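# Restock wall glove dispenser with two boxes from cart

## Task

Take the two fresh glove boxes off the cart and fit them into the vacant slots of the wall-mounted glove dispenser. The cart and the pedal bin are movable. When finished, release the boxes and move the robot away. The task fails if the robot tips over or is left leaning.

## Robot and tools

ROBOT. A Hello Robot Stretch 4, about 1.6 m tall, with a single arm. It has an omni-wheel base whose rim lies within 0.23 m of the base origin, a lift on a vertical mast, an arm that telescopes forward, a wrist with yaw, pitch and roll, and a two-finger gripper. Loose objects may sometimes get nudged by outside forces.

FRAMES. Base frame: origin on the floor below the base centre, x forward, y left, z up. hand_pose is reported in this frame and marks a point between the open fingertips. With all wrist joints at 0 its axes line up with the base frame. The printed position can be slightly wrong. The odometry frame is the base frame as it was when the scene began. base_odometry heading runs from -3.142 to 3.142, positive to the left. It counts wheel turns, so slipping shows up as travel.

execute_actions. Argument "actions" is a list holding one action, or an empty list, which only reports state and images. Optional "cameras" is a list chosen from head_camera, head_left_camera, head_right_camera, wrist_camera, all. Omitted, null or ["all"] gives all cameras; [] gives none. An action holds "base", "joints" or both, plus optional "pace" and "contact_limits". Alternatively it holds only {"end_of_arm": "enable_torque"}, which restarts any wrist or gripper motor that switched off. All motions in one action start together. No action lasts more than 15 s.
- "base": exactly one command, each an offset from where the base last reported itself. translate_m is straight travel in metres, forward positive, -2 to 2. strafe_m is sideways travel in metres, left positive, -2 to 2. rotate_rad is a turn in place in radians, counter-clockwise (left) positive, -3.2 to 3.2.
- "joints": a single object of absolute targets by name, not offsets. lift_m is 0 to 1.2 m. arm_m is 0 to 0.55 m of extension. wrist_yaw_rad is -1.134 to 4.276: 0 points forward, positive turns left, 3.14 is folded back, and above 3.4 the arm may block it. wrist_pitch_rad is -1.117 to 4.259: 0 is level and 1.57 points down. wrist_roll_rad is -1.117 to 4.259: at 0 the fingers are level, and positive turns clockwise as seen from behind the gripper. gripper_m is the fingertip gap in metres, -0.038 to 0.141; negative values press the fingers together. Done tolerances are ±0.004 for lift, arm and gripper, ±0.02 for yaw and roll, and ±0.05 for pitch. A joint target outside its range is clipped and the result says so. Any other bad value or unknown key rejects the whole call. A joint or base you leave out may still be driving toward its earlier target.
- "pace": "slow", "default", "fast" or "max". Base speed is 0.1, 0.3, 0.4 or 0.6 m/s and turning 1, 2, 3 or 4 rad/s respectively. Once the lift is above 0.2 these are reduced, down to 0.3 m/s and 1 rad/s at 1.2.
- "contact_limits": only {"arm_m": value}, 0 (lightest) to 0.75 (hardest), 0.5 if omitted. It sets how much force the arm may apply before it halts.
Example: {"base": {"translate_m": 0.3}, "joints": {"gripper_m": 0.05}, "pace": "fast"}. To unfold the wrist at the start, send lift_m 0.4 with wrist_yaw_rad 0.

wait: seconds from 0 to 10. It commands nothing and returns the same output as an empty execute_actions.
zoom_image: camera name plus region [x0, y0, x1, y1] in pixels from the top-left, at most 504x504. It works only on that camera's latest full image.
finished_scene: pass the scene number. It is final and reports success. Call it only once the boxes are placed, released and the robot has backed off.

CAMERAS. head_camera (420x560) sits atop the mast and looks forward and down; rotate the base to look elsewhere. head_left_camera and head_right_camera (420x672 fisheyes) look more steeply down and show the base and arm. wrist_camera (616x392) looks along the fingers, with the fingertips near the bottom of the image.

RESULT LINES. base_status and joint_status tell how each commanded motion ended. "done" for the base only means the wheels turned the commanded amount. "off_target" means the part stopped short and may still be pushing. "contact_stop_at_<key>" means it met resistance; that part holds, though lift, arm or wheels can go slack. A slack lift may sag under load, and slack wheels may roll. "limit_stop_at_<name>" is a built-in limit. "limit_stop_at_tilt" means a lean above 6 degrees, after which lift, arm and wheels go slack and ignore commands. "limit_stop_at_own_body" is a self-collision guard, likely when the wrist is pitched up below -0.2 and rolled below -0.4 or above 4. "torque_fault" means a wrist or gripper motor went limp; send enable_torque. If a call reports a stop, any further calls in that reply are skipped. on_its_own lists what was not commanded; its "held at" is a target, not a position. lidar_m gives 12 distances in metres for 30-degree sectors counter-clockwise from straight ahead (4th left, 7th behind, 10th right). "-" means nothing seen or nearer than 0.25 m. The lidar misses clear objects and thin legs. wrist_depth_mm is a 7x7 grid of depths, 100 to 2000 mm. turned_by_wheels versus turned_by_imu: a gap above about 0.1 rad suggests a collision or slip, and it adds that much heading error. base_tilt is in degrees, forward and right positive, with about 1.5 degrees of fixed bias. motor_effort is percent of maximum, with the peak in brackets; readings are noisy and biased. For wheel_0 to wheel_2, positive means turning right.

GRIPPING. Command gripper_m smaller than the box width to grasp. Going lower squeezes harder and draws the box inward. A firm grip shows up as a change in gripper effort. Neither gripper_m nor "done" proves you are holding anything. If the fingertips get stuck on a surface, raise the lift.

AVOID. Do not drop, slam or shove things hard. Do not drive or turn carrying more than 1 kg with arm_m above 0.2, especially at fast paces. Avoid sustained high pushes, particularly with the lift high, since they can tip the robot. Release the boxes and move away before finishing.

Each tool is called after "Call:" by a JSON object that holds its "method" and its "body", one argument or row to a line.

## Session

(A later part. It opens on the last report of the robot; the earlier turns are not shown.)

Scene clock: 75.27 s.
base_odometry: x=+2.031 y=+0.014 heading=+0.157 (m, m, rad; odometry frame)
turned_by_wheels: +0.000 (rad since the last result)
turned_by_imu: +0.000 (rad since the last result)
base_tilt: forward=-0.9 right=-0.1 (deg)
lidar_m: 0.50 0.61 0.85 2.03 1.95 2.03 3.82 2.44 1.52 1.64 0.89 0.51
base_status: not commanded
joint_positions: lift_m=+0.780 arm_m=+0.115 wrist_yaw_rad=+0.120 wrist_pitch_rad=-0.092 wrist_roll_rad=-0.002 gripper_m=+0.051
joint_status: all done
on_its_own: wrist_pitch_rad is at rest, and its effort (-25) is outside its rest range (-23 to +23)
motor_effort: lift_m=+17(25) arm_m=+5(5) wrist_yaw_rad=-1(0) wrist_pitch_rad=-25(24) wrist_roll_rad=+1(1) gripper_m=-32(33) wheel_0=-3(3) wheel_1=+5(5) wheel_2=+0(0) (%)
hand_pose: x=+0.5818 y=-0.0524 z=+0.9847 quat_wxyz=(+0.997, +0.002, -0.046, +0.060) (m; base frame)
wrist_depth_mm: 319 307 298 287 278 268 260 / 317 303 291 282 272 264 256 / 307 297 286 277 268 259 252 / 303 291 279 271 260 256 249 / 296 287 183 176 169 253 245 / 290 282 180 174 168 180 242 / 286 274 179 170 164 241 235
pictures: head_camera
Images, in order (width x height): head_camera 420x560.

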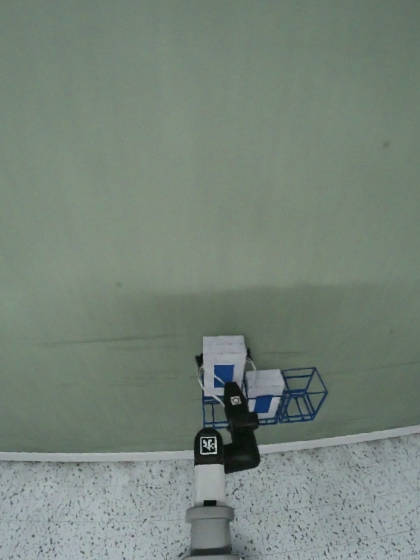

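Call:
{"method": "execute_actions", "body": {
  "actions": [
    {"joints":{"lift_m":0.74},"pace":"slow"}
  ],
  "cameras": []
}}

Call:
{"method": "execute_actions", "body": {
  "actions": [
    {"joints":{"lift_m":0.705},"pace":"slow"}
  ],
  "cameras": []
}}

Call:
{"method": "execute_actions", "body": {
  "actions": [
    {"joints":{"gripper_m":0.141}}
  ],
  "cameras": ["head_camera"]
}}

Call:
{"method": "zoom_image", "body": {
  "camera": "head_camera",
  "region": [170, 290, 320, 440]
}}

Scene clock: 78.93 s.
base_odometry: x=+2.031 y=+0.014 heading=+0.157 (m, m, rad; odometry frame)
turned_by_wheels: +0.000 (rad since the last result)
turned_by_imu: -0.001 (rad since the last result)
base_tilt: forward=-0.9 right=+0.0 (deg)
lidar_m: 0.48 0.62 0.83 2.02 1.93 2.03 3.85 2.45 1.51 1.64 0.90 0.50
base_status: not commanded
joint_positions: lift_m=+0.740 arm_m=+0.115 wrist_yaw_rad=+0.120 wrist_pitch_rad=-0.092 wrist_roll_rad=-0.002 gripper_m=+0.051
joint_status: all done
on_its_own: wrist_pitch_rad is at rest, and its effort (-26) is outside its rest range (-23 to +23)
motor_effort: lift_m=+16(13) arm_m=+5(5) wrist_yaw_rad=-1(1) wrist_pitch_rad=-26(24) wrist_roll_rad=+1(2) gripper_m=-32(34) wheel_0=-3(3) wheel_1=+5(6) wheel_2=+0(0) (%)
hand_pose: x=+0.5818 y=-0.0524 z=+0.9448 quat_wxyz=(+0.997, +0.002, -0.046, +0.060) (m; base frame)
wrist_depth_mm: 322 306 297 286 277 268 260 / 315 303 293 282 272 262 257 / 306 297 289 276 267 259 252 / 301 293 279 270 262 257 249 / 296 287 182 177 170 251 244 / 291 281 180 175 168 181 240 / 286 273 179 170 165 242 235
pictures: none
No camera images: the call's "cameras" was empty. Leave "cameras" out to get every camera's image.

Scene clock: 80.07 s.
base_odometry: x=+2.031 y=+0.014 heading=+0.157 (m, m, rad; odometry frame)
turned_by_wheels: +0.000 (rad since the last result)
turned_by_imu: +0.000 (rad since the last result)
base_tilt: forward=-0.9 right=+0.0 (deg)
lidar_m: 0.49 0.61 0.82 2.02 1.90 1.99 3.82 2.43 1.50 1.65 0.92 0.53
base_status: not commanded
joint_positions: lift_m=+0.705 arm_m=+0.115 wrist_yaw_rad=+0.120 wrist_pitch_rad=-0.092 wrist_roll_rad=-0.002 gripper_m=+0.051
joint_status: all done
on_its_own: wrist_pitch_rad is at rest, and its effort (-24) is outside its rest range (-23 to +23)
motor_effort: lift_m=+16(16) arm_m=+5(4) wrist_yaw_rad=-1(0) wrist_pitch_rad=-24(25) wrist_roll_rad=+1(1) gripper_m=-34(35) wheel_0=-3(3) wheel_1=+6(5) wheel_2=+0(0) (%)
hand_pose: x=+0.5818 y=-0.0524 z=+0.9098 quat_wxyz=(+0.997, +0.002, -0.046, +0.060) (m; base frame)
wrist_depth_mm: 320 307 294 285 277 270 260 / 314 303 291 282 272 264 257 / 307 296 286 278 268 260 252 / 301 291 279 270 262 255 249 / 294 287 183 176 170 252 245 / 293 281 181 174 168 181 240 / 286 273 179 171 164 241 235
pictures: none
No camera images: the call's "cameras" was empty. Leave "cameras" out to get every camera's image.

Scene clock: 82.00 s.
base_odometry: x=+2.031 y=+0.014 heading=+0.157 (m, m, rad; odometry frame)
turned_by_wheels: +0.000 (rad since the last result)
turned_by_imu: -0.001 (rad since the last result)
base_tilt: forward=-0.8 right=+0.0 (deg)
lidar_m: 0.49 0.61 0.84 2.00 1.90 2.00 3.83 2.46 1.49 1.63 0.87 0.53
base_status: not commanded
joint_positions: lift_m=+0.705 arm_m=+0.115 wrist_yaw_rad=+0.120 wrist_pitch_rad=-0.097 wrist_roll_rad=-0.002 gripper_m=+0.141
joint_status: all done
motor_effort: lift_m=+16(17) arm_m=+4(5) wrist_yaw_rad=-1(4) wrist_pitch_rad=-9(24) wrist_roll_rad=-1(1) gripper_m=+1(34) wheel_0=-3(3) wheel_1=+6(5) wheel_2=+0(0) (%)
hand_pose: x=+0.5816 y=-0.0524 z=+0.9115 quat_wxyz=(+0.997, +0.002, -0.049, +0.060) (m; base frame)
wrist_depth_mm: 324 312 301 289 279 270 263 / 317 303 294 285 273 265 257 / 310 298 287 276 268 262 253 / 304 293 281 273 264 255 249 / 297 287 277 268 259 250 245 / 290 281 219 262 253 208 241 / 285 274 268 141 219 242 238
pictures: head_camera
Images, in order (width x height): head_camera 420x560.

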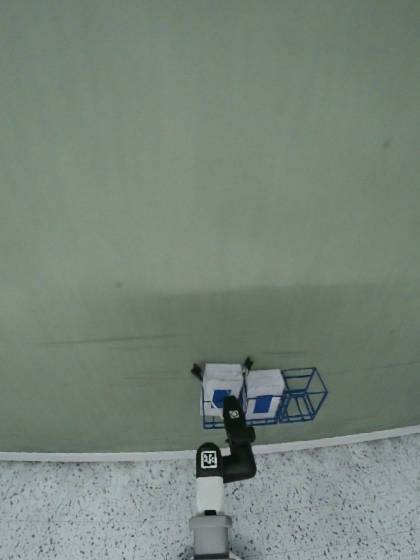

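Region (170, 290, 320, 440) of head_camera's 420x560 image, scaled by 3.360, with more detail than that image has.

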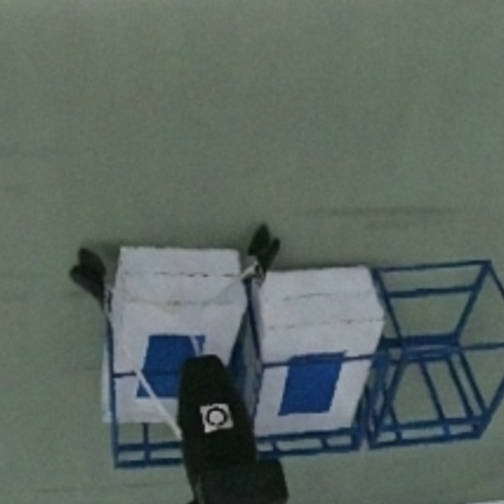

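Call:
{"method": "execute_actions", "body": {
  "actions": [
    {"base":{"translate_m":-0.35},"joints":{"arm_m":0.0}}
  ],
  "cameras": ["head_camera","wrist_camera"]
}}

Call:
{"method": "zoom_image", "body": {
  "camera": "head_camera",
  "region": [150, 270, 320, 400]
}}

Scene clock: 86.17 s.
base_odometry: x=+1.685 y=-0.040 heading=+0.156 (m, m, rad; odometry frame)
turned_by_wheels: +0.000 (rad since the last result)
turned_by_imu: -0.001 (rad since the last result)
base_tilt: forward=-0.9 right=+0.0 (deg)
lidar_m: 0.81 0.98 1.30 2.03 1.73 2.01 3.45 2.43 1.36 1.66 1.40 0.87
base_status: done
joint_positions: lift_m=+0.705 arm_m=+0.002 wrist_yaw_rad=+0.120 wrist_pitch_rad=-0.098 wrist_roll_rad=-0.002 gripper_m=+0.141
joint_status: all done
motor_effort: lift_m=+16(16) arm_m=-5(5) wrist_yaw_rad=+0(1) wrist_pitch_rad=-8(8) wrist_roll_rad=+0(0) gripper_m=+2(2) wheel_0=-4(9) wheel_1=-4(8) wheel_2=+1(11) (%)
hand_pose: x=+0.4680 y=-0.0524 z=+0.9115 quat_wxyz=(+0.997, +0.002, -0.049, +0.060) (m; base frame)
wrist_depth_mm: 891 854 820 788 768 759 715 / 866 854 809 778 750 723 707 / 866 820 778 768 741 715 707 / 842 798 788 750 723 707 683 / 831 778 759 723 715 691 676 / 798 768 218 647 634 209 661 / 778 768 732 141 597 591 640
pictures: head_camera, wrist_camera
Images, in order (width x height): head_camera 420x560, wrist_camera 616x392.

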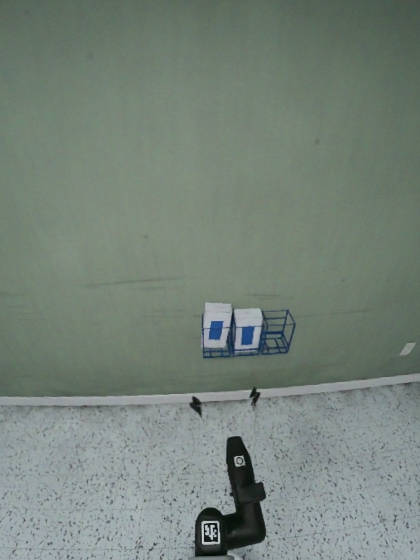

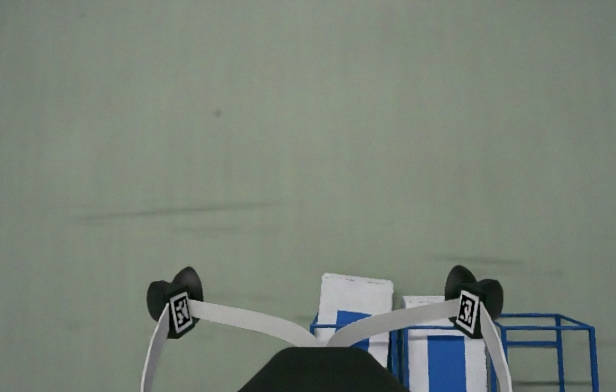

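Region (150, 270, 320, 400) of head_camera's 420x560 image, scaled by 2.965, with more detail than that image has; it fills the top 385 rows of this view, and the rest is white.

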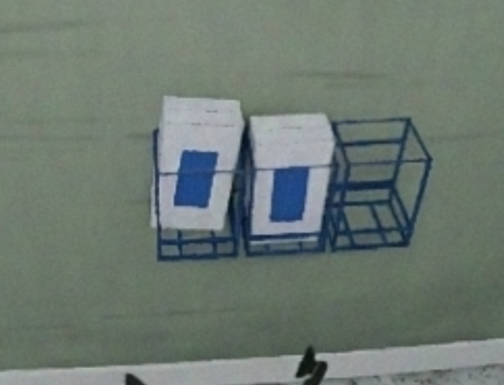

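Call:
{"method": "execute_actions", "body": {
  "actions": [
    {"joints":{"lift_m":0.61,"wrist_pitch_rad":0,"wrist_yaw_rad":0}}
  ],
  "cameras": ["wrist_camera"]
}}

Scene clock: 93.73 s.
base_odometry: x=+1.685 y=-0.040 heading=+0.156 (m, m, rad; odometry frame)
turned_by_wheels: +0.000 (rad since the last result)
turned_by_imu: -0.002 (rad since the last result)
base_tilt: forward=-0.9 right=+0.0 (deg)
lidar_m: 0.83 0.97 1.32 2.01 1.70 1.99 3.41 2.43 1.33 1.66 1.39 0.89
base_status: not commanded
joint_positions: lift_m=+0.610 arm_m=+0.002 wrist_yaw_rad=+0.001 wrist_pitch_rad=+0.002 wrist_roll_rad=-0.002 gripper_m=+0.141
joint_status: all done
motor_effort: lift_m=+14(14) arm_m=-4(4) wrist_yaw_rad=-2(7) wrist_pitch_rad=-5(9) wrist_roll_rad=+0(0) gripper_m=+0(2) wheel_0=-4(4) wheel_1=-4(4) wheel_2=+1(1) (%)
hand_pose: x=+0.4610 y=-0.0873 z=+0.7880 quat_wxyz=(+1.000, -0.001, +0.001, +0.000) (m; base frame)
wrist_depth_mm: 759 759 750 741 750 741 732 / 759 741 759 750 741 741 741 / 750 759 741 750 741 741 732 / 750 741 741 732 741 741 732 / 750 741 750 661 654 723 732 / 741 741 219 661 647 211 750 / 741 741 741 141 732 732 732
pictures: wrist_camera
Images, in order (width x height): wrist_camera 616x392.

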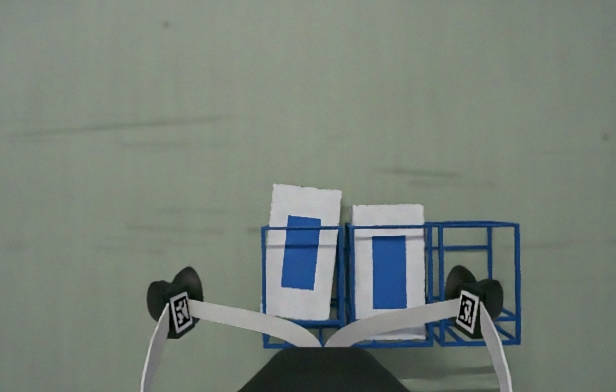

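Call:
{"method": "execute_actions", "body": {
  "actions": [
    {"base":{"strafe_m":0.012},"joints":{"lift_m":0.657}}
  ],
  "cameras": []
}}

Call:
{"method": "execute_actions", "body": {
  "actions": [
    {"base":{"translate_m":0.3},"joints":{"arm_m":0.07}}
  ],
  "cameras": ["head_camera","wrist_camera"]
}}

Scene clock: 97.97 s.
base_odometry: x=+1.684 y=-0.029 heading=+0.156 (m, m, rad; odometry frame)
turned_by_wheels: +0.000 (rad since the last result)
turned_by_imu: -0.002 (rad since the last result)
base_tilt: forward=-0.8 right=+0.0 (deg)
lidar_m: 0.83 0.96 1.33 2.00 1.70 1.99 3.45 2.45 1.38 1.67 1.40 0.90
base_status: done
joint_positions: lift_m=+0.657 arm_m=+0.002 wrist_yaw_rad=+0.000 wrist_pitch_rad=+0.002 wrist_roll_rad=-0.002 gripper_m=+0.141
joint_status: all done
motor_effort: lift_m=+22(26) arm_m=-4(5) wrist_yaw_rad=-1(2) wrist_pitch_rad=-5(4) wrist_roll_rad=-1(0) gripper_m=-2(4) wheel_0=-3(10) wheel_1=+3(9) wheel_2=+0(1) (%)
hand_pose: x=+0.4610 y=-0.0873 z=+0.8343 quat_wxyz=(+1.000, -0.001, +0.001, +0.000) (m; base frame)
wrist_depth_mm: 759 759 759 750 750 732 741 / 750 750 741 741 741 741 732 / 768 750 741 732 741 741 741 / 750 741 732 741 741 732 732 / 741 750 741 668 640 732 723 / 732 741 219 661 654 209 723 / 732 732 732 141 640 732 723
pictures: none
No camera images: the call's "cameras" was empty. Leave "cameras" out to get every camera's image.

Scene clock: 100.43 s.
base_odometry: x=+1.980 y=+0.018 heading=+0.156 (m, m, rad; odometry frame)
turned_by_wheels: +0.000 (rad since the last result)
turned_by_imu: -0.001 (rad since the last result)
base_tilt: forward=-0.8 right=+0.0 (deg)
lidar_m: 0.55 0.67 0.90 2.01 1.89 2.00 3.77 2.49 1.48 1.67 0.95 0.55
base_status: done
joint_positions: lift_m=+0.657 arm_m=+0.069 wrist_yaw_rad=+0.000 wrist_pitch_rad=+0.002 wrist_roll_rad=-0.002 gripper_m=+0.141
joint_status: all done
motor_effort: lift_m=+22(22) arm_m=+5(5) wrist_yaw_rad=+0(1) wrist_pitch_rad=-7(7) wrist_roll_rad=-1(1) gripper_m=+0(0) wheel_0=+3(10) wheel_1=+4(6) wheel_2=-2(9) (%)
hand_pose: x=+0.5286 y=-0.0874 z=+0.8343 quat_wxyz=(+1.000, -0.001, +0.001, +0.000) (m; base frame)
wrist_depth_mm: 375 377 375 373 375 370 370 / 375 373 370 370 368 370 368 / 373 377 375 370 368 368 368 / 375 370 373 368 370 368 368 / 370 370 366 294 322 368 364 / 368 368 218 294 281 211 278 / 368 370 293 141 278 278 278
pictures: head_camera, wrist_camera
Images, in order (width x height): head_camera 420x560, wrist_camera 616x392.

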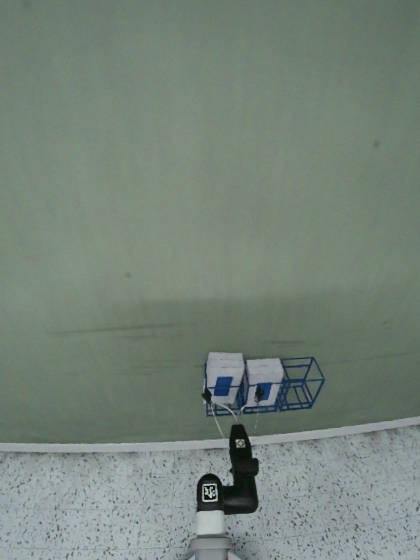

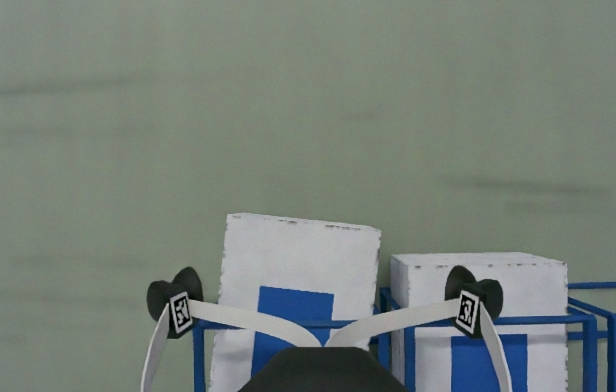

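Call:
{"method": "execute_actions", "body": {
  "actions": [
    {"joints":{"arm_m":0.0,"gripper_m":0.0}}
  ],
  "cameras": []
}}

Call:
{"method": "execute_actions", "body": {
  "actions": [
    {"base":{"strafe_m":0.3},"joints":{"wrist_yaw_rad":-0.5}}
  ],
  "cameras": []
}}

Call:
{"method": "execute_actions", "body": {
  "actions": [
    {"joints":{"lift_m":0.51,"arm_m":0.17},"contact_limits":{"arm_m":0.15}}
  ],
  "cameras": ["head_camera","wrist_camera"]
}}

Scene clock: 110.50 s.
base_odometry: x=+1.980 y=+0.018 heading=+0.156 (m, m, rad; odometry frame)
turned_by_wheels: +0.000 (rad since the last result)
turned_by_imu: -0.002 (rad since the last result)
base_tilt: forward=-0.8 right=+0.0 (deg)
lidar_m: 0.53 0.66 0.91 2.00 1.90 1.99 3.80 2.46 1.45 1.65 0.96 0.56
base_status: not commanded
joint_positions: lift_m=+0.657 arm_m=+0.002 wrist_yaw_rad=+0.000 wrist_pitch_rad=+0.002 wrist_roll_rad=-0.002 gripper_m=+0.000
joint_status: all done
motor_effort: lift_m=+22(22) arm_m=-4(3) wrist_yaw_rad=+0(1) wrist_pitch_rad=-4(6) wrist_roll_rad=+0(1) gripper_m=-5(5) wheel_0=+3(3) wheel_1=+4(4) wheel_2=-2(2) (%)
hand_pose: x=+0.4610 y=-0.0874 z=+0.8343 quat_wxyz=(+1.000, -0.001, +0.001, +0.000) (m; base frame)
wrist_depth_mm: 449 442 442 442 442 436 439 / 445 445 439 439 439 439 433 / 445 442 439 439 436 436 433 / 442 442 439 439 436 433 436 / 442 439 436 359 389 362 433 / 442 442 436 196 189 345 427 / 439 433 357 145 343 343 427
pictures: none
No camera images: the call's "cameras" was empty. Leave "cameras" out to get every camera's image.

Scene clock: 112.83 s.
base_odometry: x=+1.933 y=+0.314 heading=+0.156 (m, m, rad; odometry frame)
turned_by_wheels: +0.000 (rad since the last result)
turned_by_imu: -0.002 (rad since the last result)
base_tilt: forward=-0.8 right=+0.0 (deg)
lidar_m: 0.63 0.65 0.90 1.71 1.81 1.66 - 2.91 1.75 1.97 0.79 0.61
base_status: done
joint_positions: lift_m=+0.657 arm_m=+0.002 wrist_yaw_rad=-0.500 wrist_pitch_rad=+0.002 wrist_roll_rad=-0.002 gripper_m=+0.000
joint_status: all done
motor_effort: lift_m=+22(22) arm_m=-4(4) wrist_yaw_rad=-2(5) wrist_pitch_rad=-6(6) wrist_roll_rad=+0(1) gripper_m=-7(6) wheel_0=-3(10) wheel_1=+2(12) wheel_2=+0(1) (%)
hand_pose: x=+0.3838 y=-0.2149 z=+0.8343 quat_wxyz=(+0.969, -0.001, +0.001, -0.247) (m; base frame)
wrist_depth_mm: 397 436 488 554 634 750 917 / 397 433 484 544 634 750 904 / 397 433 480 544 627 732 878 / 394 433 477 535 621 741 866 / 392 430 480 477 517 715 891 / 389 427 462 196 189 707 854 / 389 427 455 145 500 564 866
pictures: none
No camera images: the call's "cameras" was empty. Leave "cameras" out to get every camera's image.

Scene clock: 114.50 s.
base_odometry: x=+1.933 y=+0.314 heading=+0.156 (m, m, rad; odometry frame)
turned_by_wheels: +0.000 (rad since the last result)
turned_by_imu: -0.001 (rad since the last result)
base_tilt: forward=-0.8 right=+0.0 (deg)
lidar_m: 0.62 0.63 0.89 1.71 1.77 1.67 - 2.89 1.75 1.96 0.79 0.63
base_status: not commanded
joint_positions: lift_m=+0.510 arm_m=+0.169 wrist_yaw_rad=-0.500 wrist_pitch_rad=+0.002 wrist_roll_rad=-0.002 gripper_m=+0.000
joint_status: all done
motor_effort: lift_m=+15(19) arm_m=+5(4) wrist_yaw_rad=-1(2) wrist_pitch_rad=-7(8) wrist_roll_rad=-1(0) gripper_m=-5(3) wheel_0=-3(3) wheel_1=+2(2) wheel_2=+0(0) (%)
contact_limits: arm_m 0.15
hand_pose: x=+0.5514 y=-0.2150 z=+0.6879 quat_wxyz=(+0.969, -0.001, +0.001, -0.247) (m; base frame)
wrist_depth_mm: 255 282 315 355 410 488 569 / 255 281 314 355 325 455 574 / 255 281 314 351 319 357 413 / 255 281 310 347 314 355 404 / 254 279 312 343 307 349 404 / 252 278 300 195 189 342 384 / 252 276 296 145 301 332 549
pictures: head_camera, wrist_camera
Images, in order (width x height): head_camera 420x560, wrist_camera 616x392.

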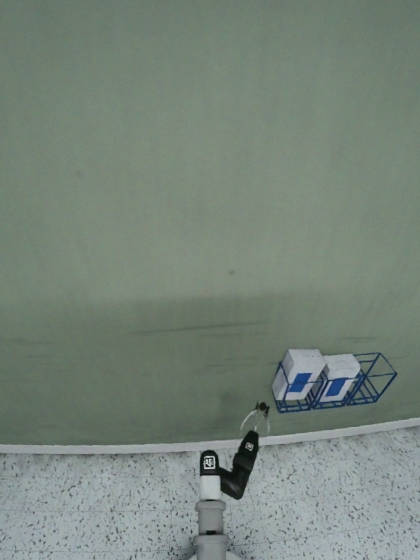

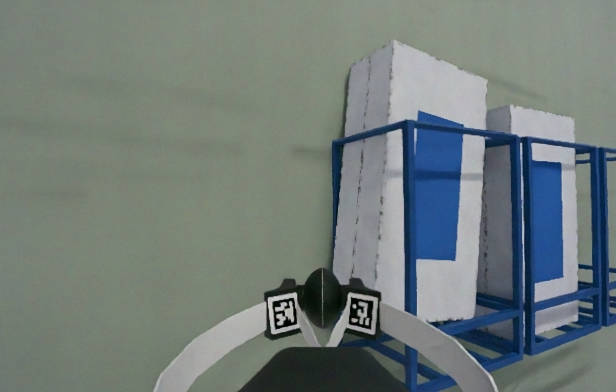

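Call:
{"method": "execute_actions", "body": {
  "actions": [
    {"joints":{"lift_m":0.525,"arm_m":0.25},"contact_limits":{"arm_m":0.15}}
  ],
  "cameras": []
}}

Call:
{"method": "execute_actions", "body": {
  "actions": [
    {"base":{"strafe_m":-0.09},"pace":"slow"}
  ],
  "cameras": ["head_camera","wrist_camera"]
}}

Scene clock: 118.50 s.
base_odometry: x=+1.933 y=+0.314 heading=+0.156 (m, m, rad; odometry frame)
turned_by_wheels: +0.000 (rad since the last result)
turned_by_imu: -0.002 (rad since the last result)
base_tilt: forward=-0.9 right=+0.0 (deg)
lidar_m: 0.63 0.64 0.89 1.70 1.79 1.68 - 2.90 1.75 1.97 0.79 0.61
base_status: not commanded
joint_positions: lift_m=+0.525 arm_m=+0.249 wrist_yaw_rad=-0.500 wrist_pitch_rad=+0.002 wrist_roll_rad=-0.002 gripper_m=+0.000
joint_status: all done
motor_effort: lift_m=+22(27) arm_m=+4(5) wrist_yaw_rad=-1(1) wrist_pitch_rad=-7(7) wrist_roll_rad=-1(1) gripper_m=-4(9) wheel_0=-3(3) wheel_1=+2(2) wheel_2=+0(0) (%)
contact_limits: arm_m 0.15
hand_pose: x=+0.6314 y=-0.2150 z=+0.7023 quat_wxyz=(+0.969, -0.001, +0.001, -0.247) (m; base frame)
wrist_depth_mm: 189 209 234 264 296 258 427 / 189 208 233 263 286 248 286 / 189 208 232 262 283 238 274 / 188 206 230 260 281 238 278 / 187 208 230 259 277 235 276 / 187 206 223 196 189 230 274 / 186 204 220 145 272 223 277
pictures: none
No camera images: the call's "cameras" was empty. Leave "cameras" out to get every camera's image.

Scene clock: 120.57 s.
base_odometry: x=+1.947 y=+0.226 heading=+0.159 (m, m, rad; odometry frame)
turned_by_wheels: +0.002 (rad since the last result)
turned_by_imu: +0.002 (rad since the last result)
base_tilt: forward=-0.8 right=-0.1 (deg)
lidar_m: 0.63 0.67 0.91 1.79 1.79 1.72 - 2.76 1.66 1.88 0.79 0.58
base_status: done
joint_positions: lift_m=+0.525 arm_m=+0.249 wrist_yaw_rad=-0.488 wrist_pitch_rad=+0.006 wrist_roll_rad=-0.002 gripper_m=+0.000
joint_status: not commanded
on_its_own: wrist_yaw_rad is at rest, and its effort (-35) is outside its rest range (-13 to +13)
motor_effort: lift_m=+22(23) arm_m=+5(4) wrist_yaw_rad=-35(37) wrist_pitch_rad=-18(22) wrist_roll_rad=-2(0) gripper_m=-10(9) wheel_0=+21(21) wheel_1=+2(8) wheel_2=+5(5) (%)
hand_pose: x=+0.6339 y=-0.2125 z=+0.7011 quat_wxyz=(+0.970, +0.000, +0.003, -0.242) (m; base frame)
wrist_depth_mm: 190 208 231 250 206 236 402 / 190 208 229 246 203 229 266 / 189 208 229 246 198 232 241 / 189 207 228 246 198 232 253 / 189 206 229 247 197 232 253 / 188 206 217 202 182 231 253 / 187 201 225 142 162 230 248
pictures: head_camera, wrist_camera
Images, in order (width x height): head_camera 420x560, wrist_camera 616x392.

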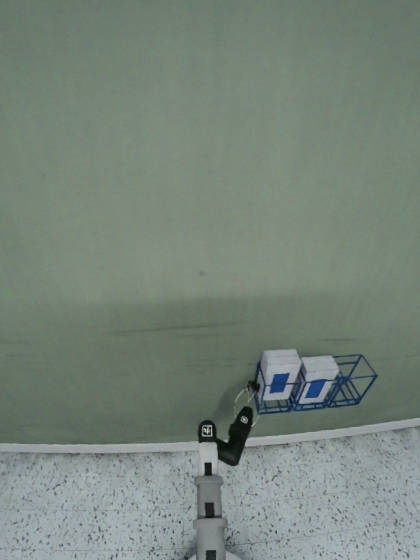

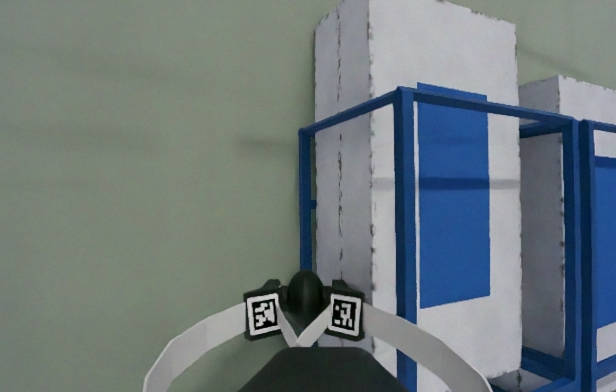

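Call:
{"method": "execute_actions", "body": {
  "actions": [
    {"base":{"strafe_m":0.06},"joints":{"wrist_yaw_rad":-0.5},"pace":"slow"}
  ],
  "cameras": ["head_camera","wrist_camera"]
}}

Scene clock: 125.37 s.
base_odometry: x=+1.937 y=+0.285 heading=+0.159 (m, m, rad; odometry frame)
turned_by_wheels: +0.000 (rad since the last result)
turned_by_imu: -0.002 (rad since the last result)
base_tilt: forward=-0.9 right=+0.0 (deg)
lidar_m: 0.62 0.67 0.90 1.75 1.79 1.69 - 2.86 1.72 1.93 0.79 0.61
base_status: done
joint_positions: lift_m=+0.525 arm_m=+0.249 wrist_yaw_rad=-0.499 wrist_pitch_rad=+0.003 wrist_roll_rad=-0.002 gripper_m=+0.000
joint_status: all done
motor_effort: lift_m=+22(22) arm_m=+5(5) wrist_yaw_rad=-1(36) wrist_pitch_rad=-10(18) wrist_roll_rad=+0(1) gripper_m=-8(5) wheel_0=-5(20) wheel_1=+4(12) wheel_2=+3(5) (%)
hand_pose: x=+0.6315 y=-0.2149 z=+0.7022 quat_wxyz=(+0.969, +0.000, +0.001, -0.247) (m; base frame)
wrist_depth_mm: 190 210 233 265 303 357 424 / 190 208 232 264 283 238 407 / 190 208 232 263 251 220 265 / 189 208 232 260 251 219 266 / 189 207 230 260 250 218 265 / 187 206 223 196 189 217 265 / 187 205 219 145 232 211 258
pictures: head_camera, wrist_camera
Images, in order (width x height): head_camera 420x560, wrist_camera 616x392.

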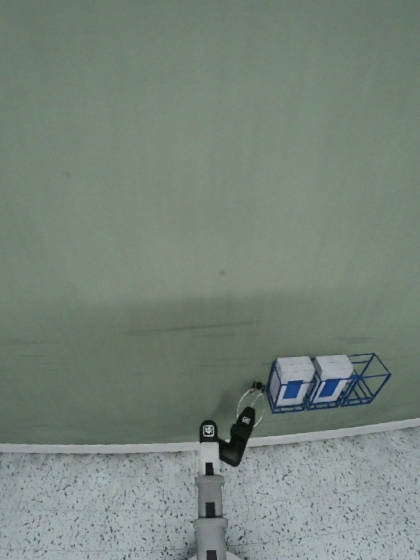

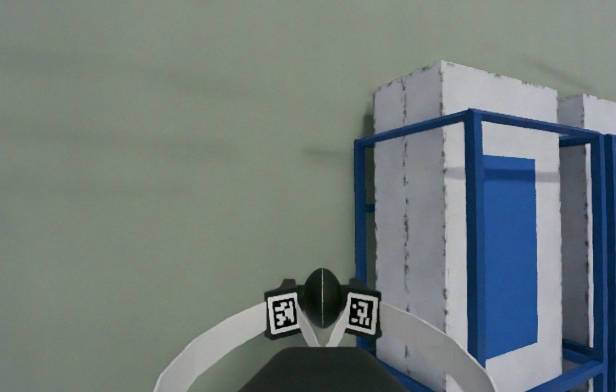

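Call:
{"method": "execute_actions", "body": {
  "actions": [
    {"base":{"translate_m":-0.3},"joints":{"arm_m":0.0}}
  ],
  "cameras": []
}}

Call:
{"method": "execute_actions", "body": {
  "actions": [
    {"base":{"rotate_rad":-1.59},"joints":{"lift_m":0.67,"wrist_yaw_rad":0,"gripper_m":0.141}}
  ],
  "cameras": []
}}

Call:
{"method": "execute_actions", "body": {
  "actions": [
    {"base":{"strafe_m":-0.63}}
  ],
  "cameras": []
}}

Call:
{"method": "execute_actions", "body": {
  "actions": [
    {"base":{"translate_m":0.75}}
  ],
  "cameras": ["head_camera","wrist_camera"]
}}

Scene clock: 131.87 s.
base_odometry: x=+1.641 y=+0.237 heading=+0.158 (m, m, rad; odometry frame)
turned_by_wheels: +0.000 (rad since the last result)
turned_by_imu: -0.002 (rad since the last result)
base_tilt: forward=-0.9 right=+0.0 (deg)
lidar_m: 0.93 0.97 1.33 1.72 1.49 1.62 3.39 2.83 1.61 1.83 1.41 0.90
base_status: done
joint_positions: lift_m=+0.525 arm_m=+0.002 wrist_yaw_rad=-0.500 wrist_pitch_rad=+0.002 wrist_roll_rad=-0.002 gripper_m=+0.000
joint_status: all done
motor_effort: lift_m=+22(22) arm_m=-5(4) wrist_yaw_rad=+0(2) wrist_pitch_rad=-7(7) wrist_roll_rad=+0(1) gripper_m=-4(4) wheel_0=-3(5) wheel_1=-4(8) wheel_2=+2(12) (%)
hand_pose: x=+0.3837 y=-0.2151 z=+0.7022 quat_wxyz=(+0.969, -0.001, +0.001, -0.247) (m; base frame)
wrist_depth_mm: 647 715 798 891 1042 1205 1464 / 640 715 788 891 1025 1205 1430 / 634 707 788 878 1008 1205 1430 / 647 707 732 809 1008 1205 1397 / 647 707 741 778 1008 1182 1430 / 634 699 759 196 189 1160 1397 / 634 691 741 145 1008 1160 1397
pictures: none
No camera images: the call's "cameras" was empty. Leave "cameras" out to get every camera's image.

Scene clock: 134.23 s.
base_odometry: x=+1.641 y=+0.237 heading=-1.431 (m, m, rad; odometry frame)
turned_by_wheels: -1.589 (rad since the last result)
turned_by_imu: -1.569 (rad since the last result)
base_tilt: forward=-0.9 right=+0.0 (deg)
lidar_m: 1.74 1.39 0.87 0.92 0.97 1.30 1.75 1.52 1.59 3.36 2.89 1.62
base_status: done
joint_positions: lift_m=+0.670 arm_m=+0.002 wrist_yaw_rad=+0.000 wrist_pitch_rad=+0.002 wrist_roll_rad=-0.002 gripper_m=+0.141
joint_status: all done
motor_effort: lift_m=+22(27) arm_m=-5(4) wrist_yaw_rad=+0(7) wrist_pitch_rad=-6(7) wrist_roll_rad=+0(1) gripper_m=+5(7) wheel_0=+5(12) wheel_1=+3(9) wheel_2=+4(10) (%)
hand_pose: x=+0.4609 y=-0.0875 z=+0.8472 quat_wxyz=(+1.000, -0.001, +0.001, +0.000) (m; base frame)
wrist_depth_mm: 1430 1863 1808 1808 1863 1863 1808 / 1464 1756 1756 1756 1756 1756 1808 / 1464 1808 1808 1808 1808 1808 1808 / 1464 1756 1863 1808 1808 1756 1756 / 1430 1808 1808 1756 1756 1430 1756 / 1430 1756 218 1756 1756 211 1756 / 1430 1808 1808 141 1756 1661 1708
pictures: none
No camera images: the call's "cameras" was empty. Leave "cameras" out to get every camera's image.

Scene clock: 137.67 s.
base_odometry: x=+1.018 y=+0.150 heading=-1.431 (m, m, rad; odometry frame)
turned_by_wheels: +0.000 (rad since the last result)
turned_by_imu: +0.000 (rad since the last result)
base_tilt: forward=-0.9 right=+0.0 (deg)
lidar_m: 1.53 2.03 1.53 1.51 1.60 1.80 1.37 1.16 1.59 2.72 2.82 2.07
base_status: done
joint_positions: lift_m=+0.670 arm_m=+0.002 wrist_yaw_rad=+0.000 wrist_pitch_rad=+0.002 wrist_roll_rad=-0.002 gripper_m=+0.141
joint_status: not commanded
motor_effort: lift_m=+22(22) arm_m=-5(4) wrist_yaw_rad=+0(1) wrist_pitch_rad=-6(6) wrist_roll_rad=+0(0) gripper_m=-1(0) wheel_0=+3(10) wheel_1=-2(12) wheel_2=+0(4) (%)
hand_pose: x=+0.4609 y=-0.0875 z=+0.8473 quat_wxyz=(+1.000, -0.001, +0.001, +0.000) (m; base frame)
wrist_depth_mm: 1808 1921 1808 1863 1863 1756 1808 / 1808 1863 1863 1808 1808 1756 1863 / 1863 1808 1808 1808 1863 1756 1708 / 1808 1756 1756 1808 1863 1808 1863 / 1808 1808 1756 1576 1808 1808 1756 / 1921 1808 218 1661 1708 211 1756 / 1756 1756 1756 141 1808 1756 1756
pictures: none
No camera images: the call's "cameras" was empty. Leave "cameras" out to get every camera's image.

Scene clock: 141.63 s.
base_odometry: x=+1.123 y=-0.593 heading=-1.431 (m, m, rad; odometry frame)
turned_by_wheels: +0.000 (rad since the last result)
turned_by_imu: -0.003 (rad since the last result)
base_tilt: forward=-0.9 right=+0.0 (deg)
lidar_m: 0.81 1.28 1.65 1.47 1.53 2.19 1.91 1.94 2.56 2.70 1.79 0.84
base_status: done
joint_positions: lift_m=+0.670 arm_m=+0.002 wrist_yaw_rad=+0.000 wrist_pitch_rad=+0.002 wrist_roll_rad=-0.002 gripper_m=+0.141
joint_status: not commanded
motor_effort: lift_m=+21(22) arm_m=-4(4) wrist_yaw_rad=+0(0) wrist_pitch_rad=-7(6) wrist_roll_rad=-1(0) gripper_m=-3(1) wheel_0=+2(4) wheel_1=+2(8) wheel_2=-2(11) (%)
hand_pose: x=+0.4609 y=-0.0875 z=+0.8473 quat_wxyz=(+1.000, -0.001, +0.001, +0.000) (m; base frame)
wrist_depth_mm: 1042 1042 1042 1060 1025 1025 1042 / 1042 1060 1025 1042 1042 1042 1060 / 1042 1060 1042 1042 1042 1025 1042 / 1042 1042 1025 1025 1025 1042 1008 / 1025 1042 1008 946 1060 1008 1025 / 1042 1025 218 741 603 211 1025 / 1025 1025 1008 141 1025 1042 1042
pictures: head_camera, wrist_camera
Images, in order (width x height): head_camera 420x560, wrist_camera 616x392.

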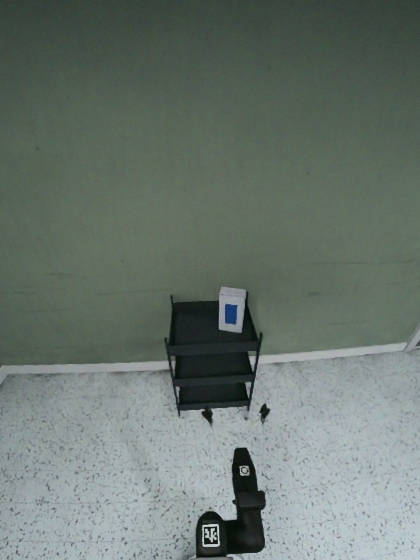

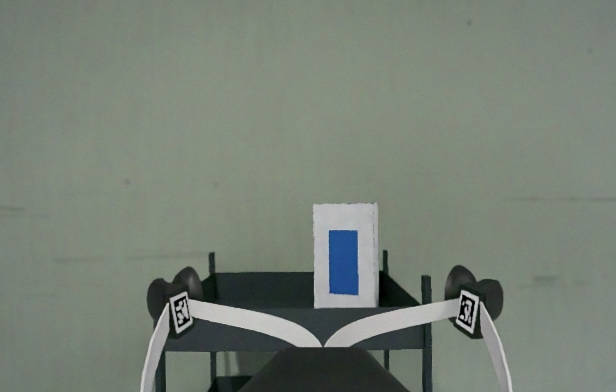

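Call:
{"method": "execute_actions", "body": {
  "actions": [
    {"base":{"strafe_m":-0.062}}
  ],
  "cameras": []
}}

Call:
{"method": "execute_actions", "body": {
  "actions": [
    {"base":{"translate_m":0.25},"joints":{"arm_m":0.2}}
  ],
  "cameras": ["wrist_camera"]
}}

Scene clock: 144.37 s.
base_odometry: x=+1.061 y=-0.602 heading=-1.431 (m, m, rad; odometry frame)
turned_by_wheels: +0.000 (rad since the last result)
turned_by_imu: -0.001 (rad since the last result)
base_tilt: forward=-0.8 right=+0.0 (deg)
lidar_m: 0.78 0.84 1.71 1.54 1.58 2.30 1.92 1.94 2.62 2.65 1.84 1.30
base_status: done
joint_positions: lift_m=+0.670 arm_m=+0.002 wrist_yaw_rad=+0.000 wrist_pitch_rad=+0.002 wrist_roll_rad=-0.002 gripper_m=+0.141
joint_status: not commanded
motor_effort: lift_m=+22(21) arm_m=-4(4) wrist_yaw_rad=+0(0) wrist_pitch_rad=-5(9) wrist_roll_rad=+0(0) gripper_m=-3(3) wheel_0=+1(8) wheel_1=-3(9) wheel_2=+0(1) (%)
hand_pose: x=+0.4609 y=-0.0875 z=+0.8473 quat_wxyz=(+1.000, -0.001, +0.001, +0.000) (m; base frame)
wrist_depth_mm: 1042 1042 1025 1060 1042 1042 1042 / 1042 1060 1078 1042 1042 1025 1042 / 1042 1025 1042 1060 1025 1025 1042 / 1042 1025 1042 1042 1042 1025 1042 / 1025 1025 1042 750 1042 1042 1025 / 1025 597 218 603 946 210 1025 / 1008 1025 1042 141 1042 1042 1042
pictures: none
No camera images: the call's "cameras" was empty. Leave "cameras" out to get every camera's image.

Scene clock: 146.67 s.
base_odometry: x=+1.096 y=-0.849 heading=-1.430 (m, m, rad; odometry frame)
turned_by_wheels: +0.000 (rad since the last result)
turned_by_imu: -0.001 (rad since the last result)
base_tilt: forward=-0.8 right=+0.0 (deg)
lidar_m: 0.56 0.58 1.36 1.56 1.62 2.29 2.15 2.19 2.77 2.64 1.45 0.58
base_status: done
joint_positions: lift_m=+0.670 arm_m=+0.199 wrist_yaw_rad=+0.000 wrist_pitch_rad=+0.002 wrist_roll_rad=-0.002 gripper_m=+0.141
joint_status: all done
motor_effort: lift_m=+21(21) arm_m=+4(3) wrist_yaw_rad=+0(0) wrist_pitch_rad=-6(6) wrist_roll_rad=-1(0) gripper_m=-2(1) wheel_0=+2(7) wheel_1=+4(9) wheel_2=-1(12) (%)
hand_pose: x=+0.6586 y=-0.0874 z=+0.8474 quat_wxyz=(+1.000, -0.001, +0.001, +0.000) (m; base frame)
wrist_depth_mm: 580 585 591 585 580 580 585 / 585 580 585 585 580 580 580 / 580 580 585 585 580 580 580 / 580 574 580 580 580 574 580 / 574 585 569 296 569 569 574 / 580 574 218 291 282 211 569 / 469 480 477 141 455 574 574
pictures: wrist_camera
Images, in order (width x height): wrist_camera 616x392.

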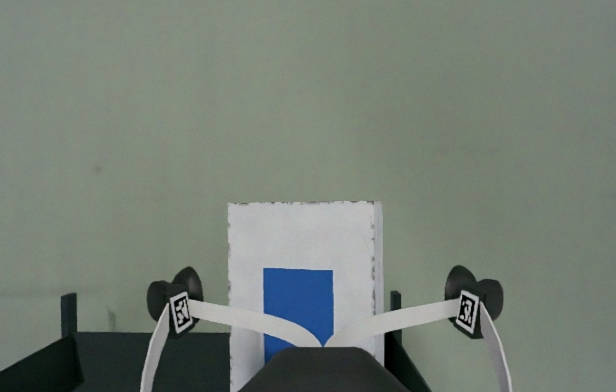

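Centre 306; shift left 0.014, advance 0.1.

Call:
{"method": "execute_actions", "body": {
  "actions": [
    {"base":{"strafe_m":0.014},"pace":"slow"}
  ],
  "cameras": []
}}

Call:
{"method": "execute_actions", "body": {
  "actions": [
    {"joints":{"arm_m":0.3}}
  ],
  "cameras": ["wrist_camera"]
}}

Call:
{"method": "execute_actions", "body": {
  "actions": [
    {"joints":{"gripper_m":0.05}}
  ],
  "cameras": []
}}

Call:
{"method": "execute_actions", "body": {
  "actions": [
    {"joints":{"lift_m":0.92}}
  ],
  "cameras": ["wrist_camera"]
}}

Scene clock: 150.17 s.
base_odometry: x=+1.110 y=-0.847 heading=-1.430 (m, m, rad; odometry frame)
turned_by_wheels: +0.000 (rad since the last result)
turned_by_imu: -0.002 (rad since the last result)
base_tilt: forward=-0.9 right=+0.0 (deg)
lidar_m: 0.56 0.57 1.35 1.57 1.59 2.28 2.16 2.21 2.79 2.65 1.48 0.59
base_status: done
joint_positions: lift_m=+0.670 arm_m=+0.199 wrist_yaw_rad=+0.000 wrist_pitch_rad=+0.002 wrist_roll_rad=-0.002 gripper_m=+0.141
joint_status: not commanded
motor_effort: lift_m=+22(22) arm_m=+5(4) wrist_yaw_rad=+0(0) wrist_pitch_rad=-8(7) wrist_roll_rad=-1(0) gripper_m=-2(4) wheel_0=-5(6) wheel_1=+4(8) wheel_2=+0(0) (%)
hand_pose: x=+0.6586 y=-0.0874 z=+0.8474 quat_wxyz=(+1.000, -0.001, +0.001, +0.000) (m; base frame)
wrist_depth_mm: 585 585 580 585 585 574 580 / 591 574 580 580 574 574 574 / 585 580 585 580 580 580 574 / 580 585 574 580 574 580 574 / 580 574 569 298 319 574 569 / 580 569 218 293 283 210 574 / 466 484 477 141 373 569 574
pictures: none
No camera images: the call's "cameras" was empty. Leave "cameras" out to get every camera's image.

Scene clock: 151.47 s.
base_odometry: x=+1.110 y=-0.847 heading=-1.430 (m, m, rad; odometry frame)
turned_by_wheels: +0.000 (rad since the last result)
turned_by_imu: -0.001 (rad since the last result)
base_tilt: forward=-0.8 right=+0.0 (deg)
lidar_m: 0.56 0.55 1.34 1.57 1.58 2.30 2.16 2.20 2.79 2.67 1.45 0.59
base_status: not commanded
joint_positions: lift_m=+0.670 arm_m=+0.299 wrist_yaw_rad=+0.000 wrist_pitch_rad=+0.002 wrist_roll_rad=-0.002 gripper_m=+0.141
joint_status: all done
motor_effort: lift_m=+21(21) arm_m=+5(4) wrist_yaw_rad=+0(1) wrist_pitch_rad=-6(7) wrist_roll_rad=-1(0) gripper_m=-3(1) wheel_0=-5(5) wheel_1=+5(5) wheel_2=+0(0) (%)
hand_pose: x=+0.7585 y=-0.0875 z=+0.8474 quat_wxyz=(+1.000, -0.001, +0.001, +0.000) (m; base frame)
wrist_depth_mm: 484 484 480 480 480 480 480 / 480 477 477 480 480 477 480 / 480 480 477 480 477 477 480 / 473 477 480 477 477 477 480 / 480 480 215 198 187 477 477 / 473 477 207 196 184 202 469 / 384 430 213 139 183 469 462
pictures: wrist_camera
Images, in order (width x height): wrist_camera 616x392.

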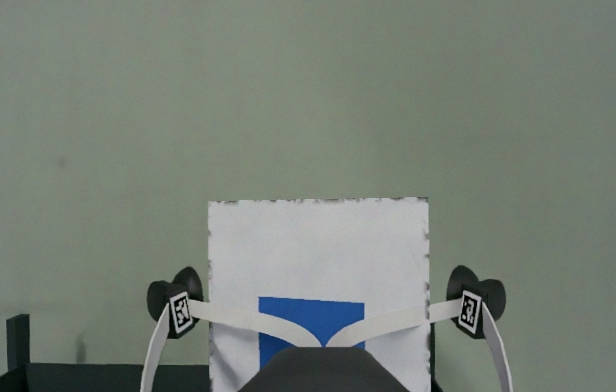

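Scene clock: 153.40 s.
base_odometry: x=+1.110 y=-0.847 heading=-1.430 (m, m, rad; odometry frame)
turned_by_wheels: +0.000 (rad since the last result)
turned_by_imu: -0.001 (rad since the last result)
base_tilt: forward=-0.9 right=+0.0 (deg)
lidar_m: 0.56 0.57 1.37 1.56 1.58 2.24 2.15 2.20 2.76 2.67 1.43 0.59
base_status: not commanded
joint_positions: lift_m=+0.670 arm_m=+0.299 wrist_yaw_rad=+0.000 wrist_pitch_rad=+0.001 wrist_roll_rad=-0.002 gripper_m=+0.051
joint_status: all done
motor_effort: lift_m=+21(22) arm_m=+4(5) wrist_yaw_rad=-1(3) wrist_pitch_rad=-5(9) wrist_roll_rad=+2(1) gripper_m=-31(32) wheel_0=-5(5) wheel_1=+5(5) wheel_2=+0(0) (%)
hand_pose: x=+0.7587 y=-0.0874 z=+0.8476 quat_wxyz=(+1.000, -0.001, +0.001, +0.000) (m; base frame)
wrist_depth_mm: 480 484 484 484 477 480 484 / 488 484 484 480 484 473 480 / 484 477 480 477 477 477 473 / 480 480 473 473 473 473 469 / 477 473 192 180 170 477 473 / 477 473 191 182 171 181 473 / 473 379 196 178 169 473 473
pictures: none
No camera images: the call's "cameras" was empty. Leave "cameras" out to get every camera's image.

Scene clock: 155.50 s.
base_odometry: x=+1.110 y=-0.847 heading=-1.430 (m, m, rad; odometry frame)
turned_by_wheels: +0.000 (rad since the last result)
turned_by_imu: -0.001 (rad since the last result)
base_tilt: forward=-0.9 right=+0.0 (deg)
lidar_m: 0.55 0.57 1.33 1.55 1.59 2.27 2.14 2.20 2.77 2.66 1.45 0.60
base_status: not commanded
joint_positions: lift_m=+0.920 arm_m=+0.299 wrist_yaw_rad=+0.000 wrist_pitch_rad=+0.008 wrist_roll_rad=-0.002 gripper_m=+0.051
joint_status: all done
on_its_own: wrist_pitch_rad is at rest, and its effort (-24) is outside its rest range (-23 to +23)
motor_effort: lift_m=+24(26) arm_m=+4(4) wrist_yaw_rad=-1(0) wrist_pitch_rad=-24(27) wrist_roll_rad=+0(1) gripper_m=-33(32) wheel_0=-5(5) wheel_1=+5(5) wheel_2=+0(0) (%)
hand_pose: x=+0.7587 y=-0.0874 z=+1.0954 quat_wxyz=(+1.000, -0.001, +0.004, +0.000) (m; base frame)
wrist_depth_mm: 484 473 480 480 477 480 477 / 477 480 473 473 477 480 477 / 473 480 477 473 473 473 473 / 477 477 477 477 473 477 473 / 480 473 195 182 172 473 473 / 480 477 190 182 171 182 473 / 473 477 193 176 167 477 473
pictures: wrist_camera
Images, in order (width x height): wrist_camera 616x392.

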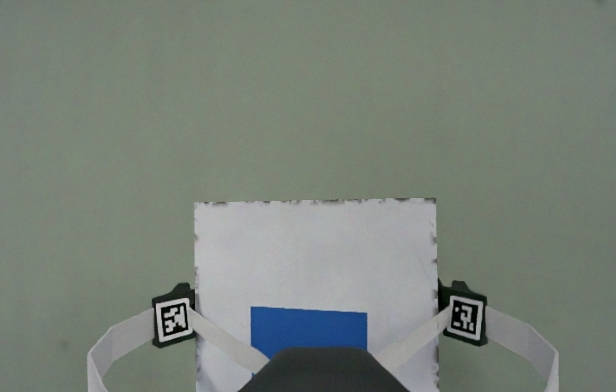

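Call:
{"method": "execute_actions", "body": {
  "actions": [
    {"base":{"translate_m":-0.425},"joints":{"arm_m":0.0}}
  ],
  "cameras": []
}}

Call:
{"method": "execute_actions", "body": {
  "actions": [
    {"base":{"rotate_rad":1.59},"joints":{"wrist_yaw_rad":0.25,"wrist_pitch_rad":-0.1},"pace":"slow"}
  ],
  "cameras": []
}}

Call:
{"method": "execute_actions", "body": {
  "actions": [
    {"base":{"translate_m":0.9},"joints":{"lift_m":0.86}}
  ],
  "cameras": ["head_camera"]
}}

Call:
{"method": "zoom_image", "body": {
  "camera": "head_camera",
  "region": [110, 290, 310, 460]
}}

Scene clock: 162.70 s.
base_odometry: x=+1.051 y=-0.426 heading=-1.431 (m, m, rad; odometry frame)
turned_by_wheels: +0.000 (rad since the last result)
turned_by_imu: -0.002 (rad since the last result)
base_tilt: forward=-0.9 right=+0.0 (deg)
lidar_m: 0.35 1.44 1.72 1.51 1.67 2.27 1.72 1.76 2.34 2.64 2.06 0.41
base_status: done
joint_positions: lift_m=+0.920 arm_m=+0.002 wrist_yaw_rad=+0.000 wrist_pitch_rad=+0.008 wrist_roll_rad=-0.002 gripper_m=+0.051
joint_status: all done
on_its_own: wrist_pitch_rad is at rest, and its effort (-24) is outside its rest range (-23 to +23)
motor_effort: lift_m=+24(24) arm_m=-4(6) wrist_yaw_rad=+0(2) wrist_pitch_rad=-24(24) wrist_roll_rad=+0(3) gripper_m=-32(33) wheel_0=-3(9) wheel_1=-5(9) wheel_2=+2(11) (%)
hand_pose: x=+0.4609 y=-0.0874 z=+1.0954 quat_wxyz=(+1.000, -0.001, +0.004, +0.000) (m; base frame)
wrist_depth_mm: 1205 1229 1229 1229 1205 1205 1205 / 1229 1205 1229 1205 1205 1229 1205 / 1229 1205 1205 1229 1205 1205 1182 / 1205 1205 1229 1182 1229 1205 1205 / 1229 1255 195 182 172 1182 1229 / 1205 1229 191 181 172 180 1205 / 1160 1205 192 177 167 1205 1229
pictures: none
No camera images: the call's "cameras" was empty. Leave "cameras" out to get every camera's image.

Scene clock: 165.57 s.
base_odometry: x=+1.051 y=-0.426 heading=+0.158 (m, m, rad; odometry frame)
turned_by_wheels: +1.589 (rad since the last result)
turned_by_imu: +1.567 (rad since the last result)
base_tilt: forward=-0.9 right=+0.0 (deg)
lidar_m: 0.41 1.68 2.27 1.72 1.76 2.39 2.65 2.06 1.46 0.98 1.44 1.73
base_status: done
joint_positions: lift_m=+0.920 arm_m=+0.002 wrist_yaw_rad=+0.250 wrist_pitch_rad=-0.092 wrist_roll_rad=-0.002 gripper_m=+0.051
joint_status: all done
on_its_own: wrist_pitch_rad is at rest, and its effort (-24) is outside its rest range (-23 to +23)
motor_effort: lift_m=+24(24) arm_m=-5(4) wrist_yaw_rad=-1(8) wrist_pitch_rad=-24(30) wrist_roll_rad=+1(1) gripper_m=-36(35) wheel_0=-3(4) wheel_1=-5(7) wheel_2=-4(8) (%)
hand_pose: x=+0.4724 y=-0.0135 z=+1.1242 quat_wxyz=(+0.991, +0.005, -0.046, +0.125) (m; base frame)
wrist_depth_mm: 1983 1863 1708 1576 1464 1366 1308 / 1983 1808 1661 1576 1464 1336 1281 / 1808 1708 1661 1537 1464 1308 1229 / 1863 1708 1537 1464 1430 1281 1229 / 1863 1708 195 183 173 1255 1255 / 1756 1756 191 181 171 182 1182 / 1756 1537 192 176 167 1255 1160
pictures: none
No camera images: the call's "cameras" was empty. Leave "cameras" out to get every camera's image.

Scene clock: 170.03 s.
base_odometry: x=+1.939 y=-0.284 heading=+0.159 (m, m, rad; odometry frame)
turned_by_wheels: +0.000 (rad since the last result)
turned_by_imu: -0.004 (rad since the last result)
base_tilt: forward=-0.8 right=-0.1 (deg)
lidar_m: 0.40 0.65 1.04 2.28 2.05 2.39 3.68 1.45 1.19 1.38 1.06 0.75
base_status: done
joint_positions: lift_m=+0.860 arm_m=+0.002 wrist_yaw_rad=+0.250 wrist_pitch_rad=-0.092 wrist_roll_rad=-0.002 gripper_m=+0.051
joint_status: all done
on_its_own: wrist_pitch_rad is at rest, and its effort (-25) is outside its rest range (-23 to +23)
motor_effort: lift_m=+17(22) arm_m=-4(4) wrist_yaw_rad=-1(1) wrist_pitch_rad=-25(26) wrist_roll_rad=+0(0) gripper_m=-36(31) wheel_0=+2(5) wheel_1=+4(7) wheel_2=-3(12) (%)
hand_pose: x=+0.4724 y=-0.0136 z=+1.0647 quat_wxyz=(+0.991, +0.005, -0.046, +0.125) (m; base frame)
wrist_depth_mm: 715 661 603 569 521 492 466 / 707 647 585 559 521 484 459 / 683 640 585 544 512 477 455 / 661 615 569 521 500 469 445 / 654 609 195 183 173 462 439 / 640 591 190 183 171 182 433 / 627 569 192 176 166 445 421
pictures: head_camera
Images, in order (width x height): head_camera 420x560.

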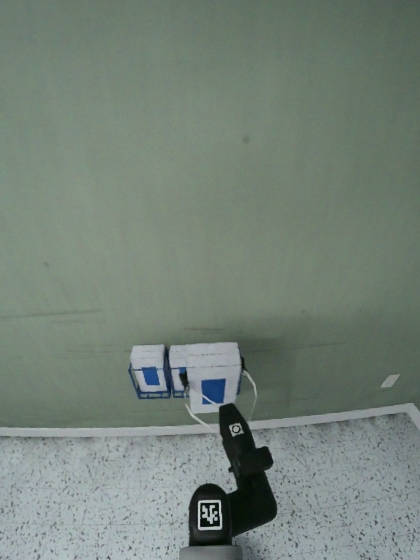

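Region (110, 290, 310, 460) of head_camera's 420x560 image, scaled by 2.520, with more detail than that image has; it fills the top 428 rows of this view, and the rest is white.

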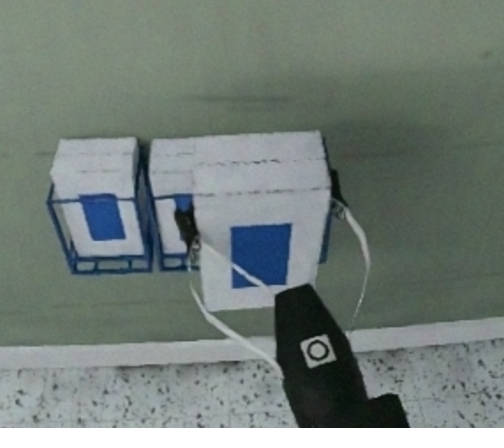

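Call:
{"method": "execute_actions", "body": {
  "actions": [
    {"base":{"strafe_m":-0.06},"pace":"slow"}
  ],
  "cameras": []
}}

Call:
{"method": "execute_actions", "body": {
  "actions": [
    {"base":{"translate_m":0.12},"joints":{"arm_m":0.1},"pace":"slow"}
  ],
  "cameras": ["head_camera"]
}}

Call:
{"method": "zoom_image", "body": {
  "camera": "head_camera",
  "region": [130, 290, 290, 440]
}}

Scene clock: 175.47 s.
base_odometry: x=+1.949 y=-0.343 heading=+0.159 (m, m, rad; odometry frame)
turned_by_wheels: +0.000 (rad since the last result)
turned_by_imu: -0.002 (rad since the last result)
base_tilt: forward=-0.8 right=+0.0 (deg)
lidar_m: 0.40 0.66 1.04 2.35 2.12 2.47 3.73 1.32 1.11 1.31 1.11 0.77
base_status: done
joint_positions: lift_m=+0.860 arm_m=+0.002 wrist_yaw_rad=+0.250 wrist_pitch_rad=-0.092 wrist_roll_rad=-0.002 gripper_m=+0.051
joint_status: not commanded
on_its_own: wrist_pitch_rad is at rest, and its effort (-25) is outside its rest range (-23 to +23)
motor_effort: lift_m=+17(17) arm_m=-4(4) wrist_yaw_rad=+0(1) wrist_pitch_rad=-25(26) wrist_roll_rad=+1(0) gripper_m=-35(32) wheel_0=+3(4) wheel_1=-3(9) wheel_2=+0(2) (%)
hand_pose: x=+0.4724 y=-0.0136 z=+1.0647 quat_wxyz=(+0.991, +0.005, -0.046, +0.124) (m; base frame)
wrist_depth_mm: 707 668 609 564 530 496 469 / 699 634 597 554 521 492 466 / 683 634 585 549 512 480 455 / 668 615 580 525 496 477 449 / 661 609 195 183 173 469 445 / 647 591 190 182 171 182 439 / 634 569 192 176 166 452 424
pictures: none
No camera images: the call's "cameras" was empty. Leave "cameras" out to get every camera's image.

Scene clock: 177.93 s.
base_odometry: x=+2.067 y=-0.324 heading=+0.159 (m, m, rad; odometry frame)
turned_by_wheels: +0.000 (rad since the last result)
turned_by_imu: -0.001 (rad since the last result)
base_tilt: forward=-0.8 right=+0.0 (deg)
lidar_m: 0.48 0.53 0.87 2.24 2.15 2.53 3.81 1.37 1.22 1.32 0.92 0.64
base_status: done
joint_positions: lift_m=+0.860 arm_m=+0.099 wrist_yaw_rad=+0.250 wrist_pitch_rad=-0.092 wrist_roll_rad=-0.002 gripper_m=+0.051
joint_status: all done
motor_effort: lift_m=+17(17) arm_m=+5(6) wrist_yaw_rad=+0(1) wrist_pitch_rad=-23(23) wrist_roll_rad=+1(0) gripper_m=-35(33) wheel_0=+5(7) wheel_1=+4(6) wheel_2=-4(8) (%)
hand_pose: x=+0.5701 y=-0.0136 z=+1.0647 quat_wxyz=(+0.991, +0.005, -0.046, +0.124) (m; base frame)
wrist_depth_mm: 410 377 347 324 303 283 271 / 402 370 342 319 298 279 267 / 392 362 336 314 293 276 263 / 384 355 327 301 283 271 259 / 373 349 195 182 172 266 255 / 370 342 191 180 171 183 252 / 362 329 191 176 166 259 246
pictures: head_camera
Images, in order (width x height): head_camera 420x560.

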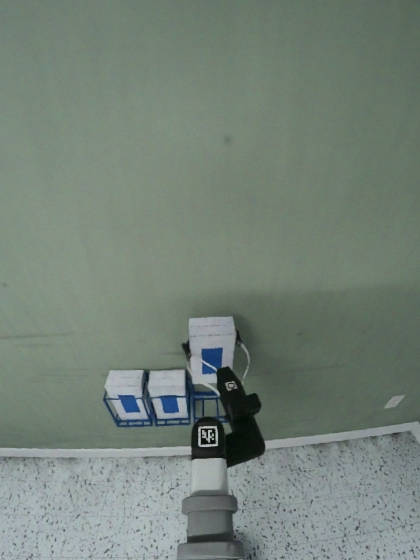

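Region (130, 290, 290, 440) of head_camera's 420x560 image, scaled by 3.150, with more detail than that image has; it fills the top 472 rows of this view, and the rest is white.

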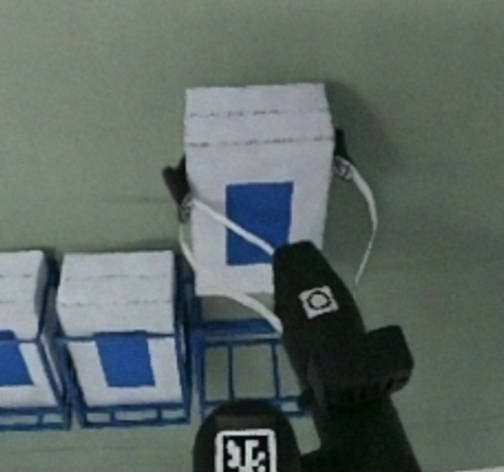

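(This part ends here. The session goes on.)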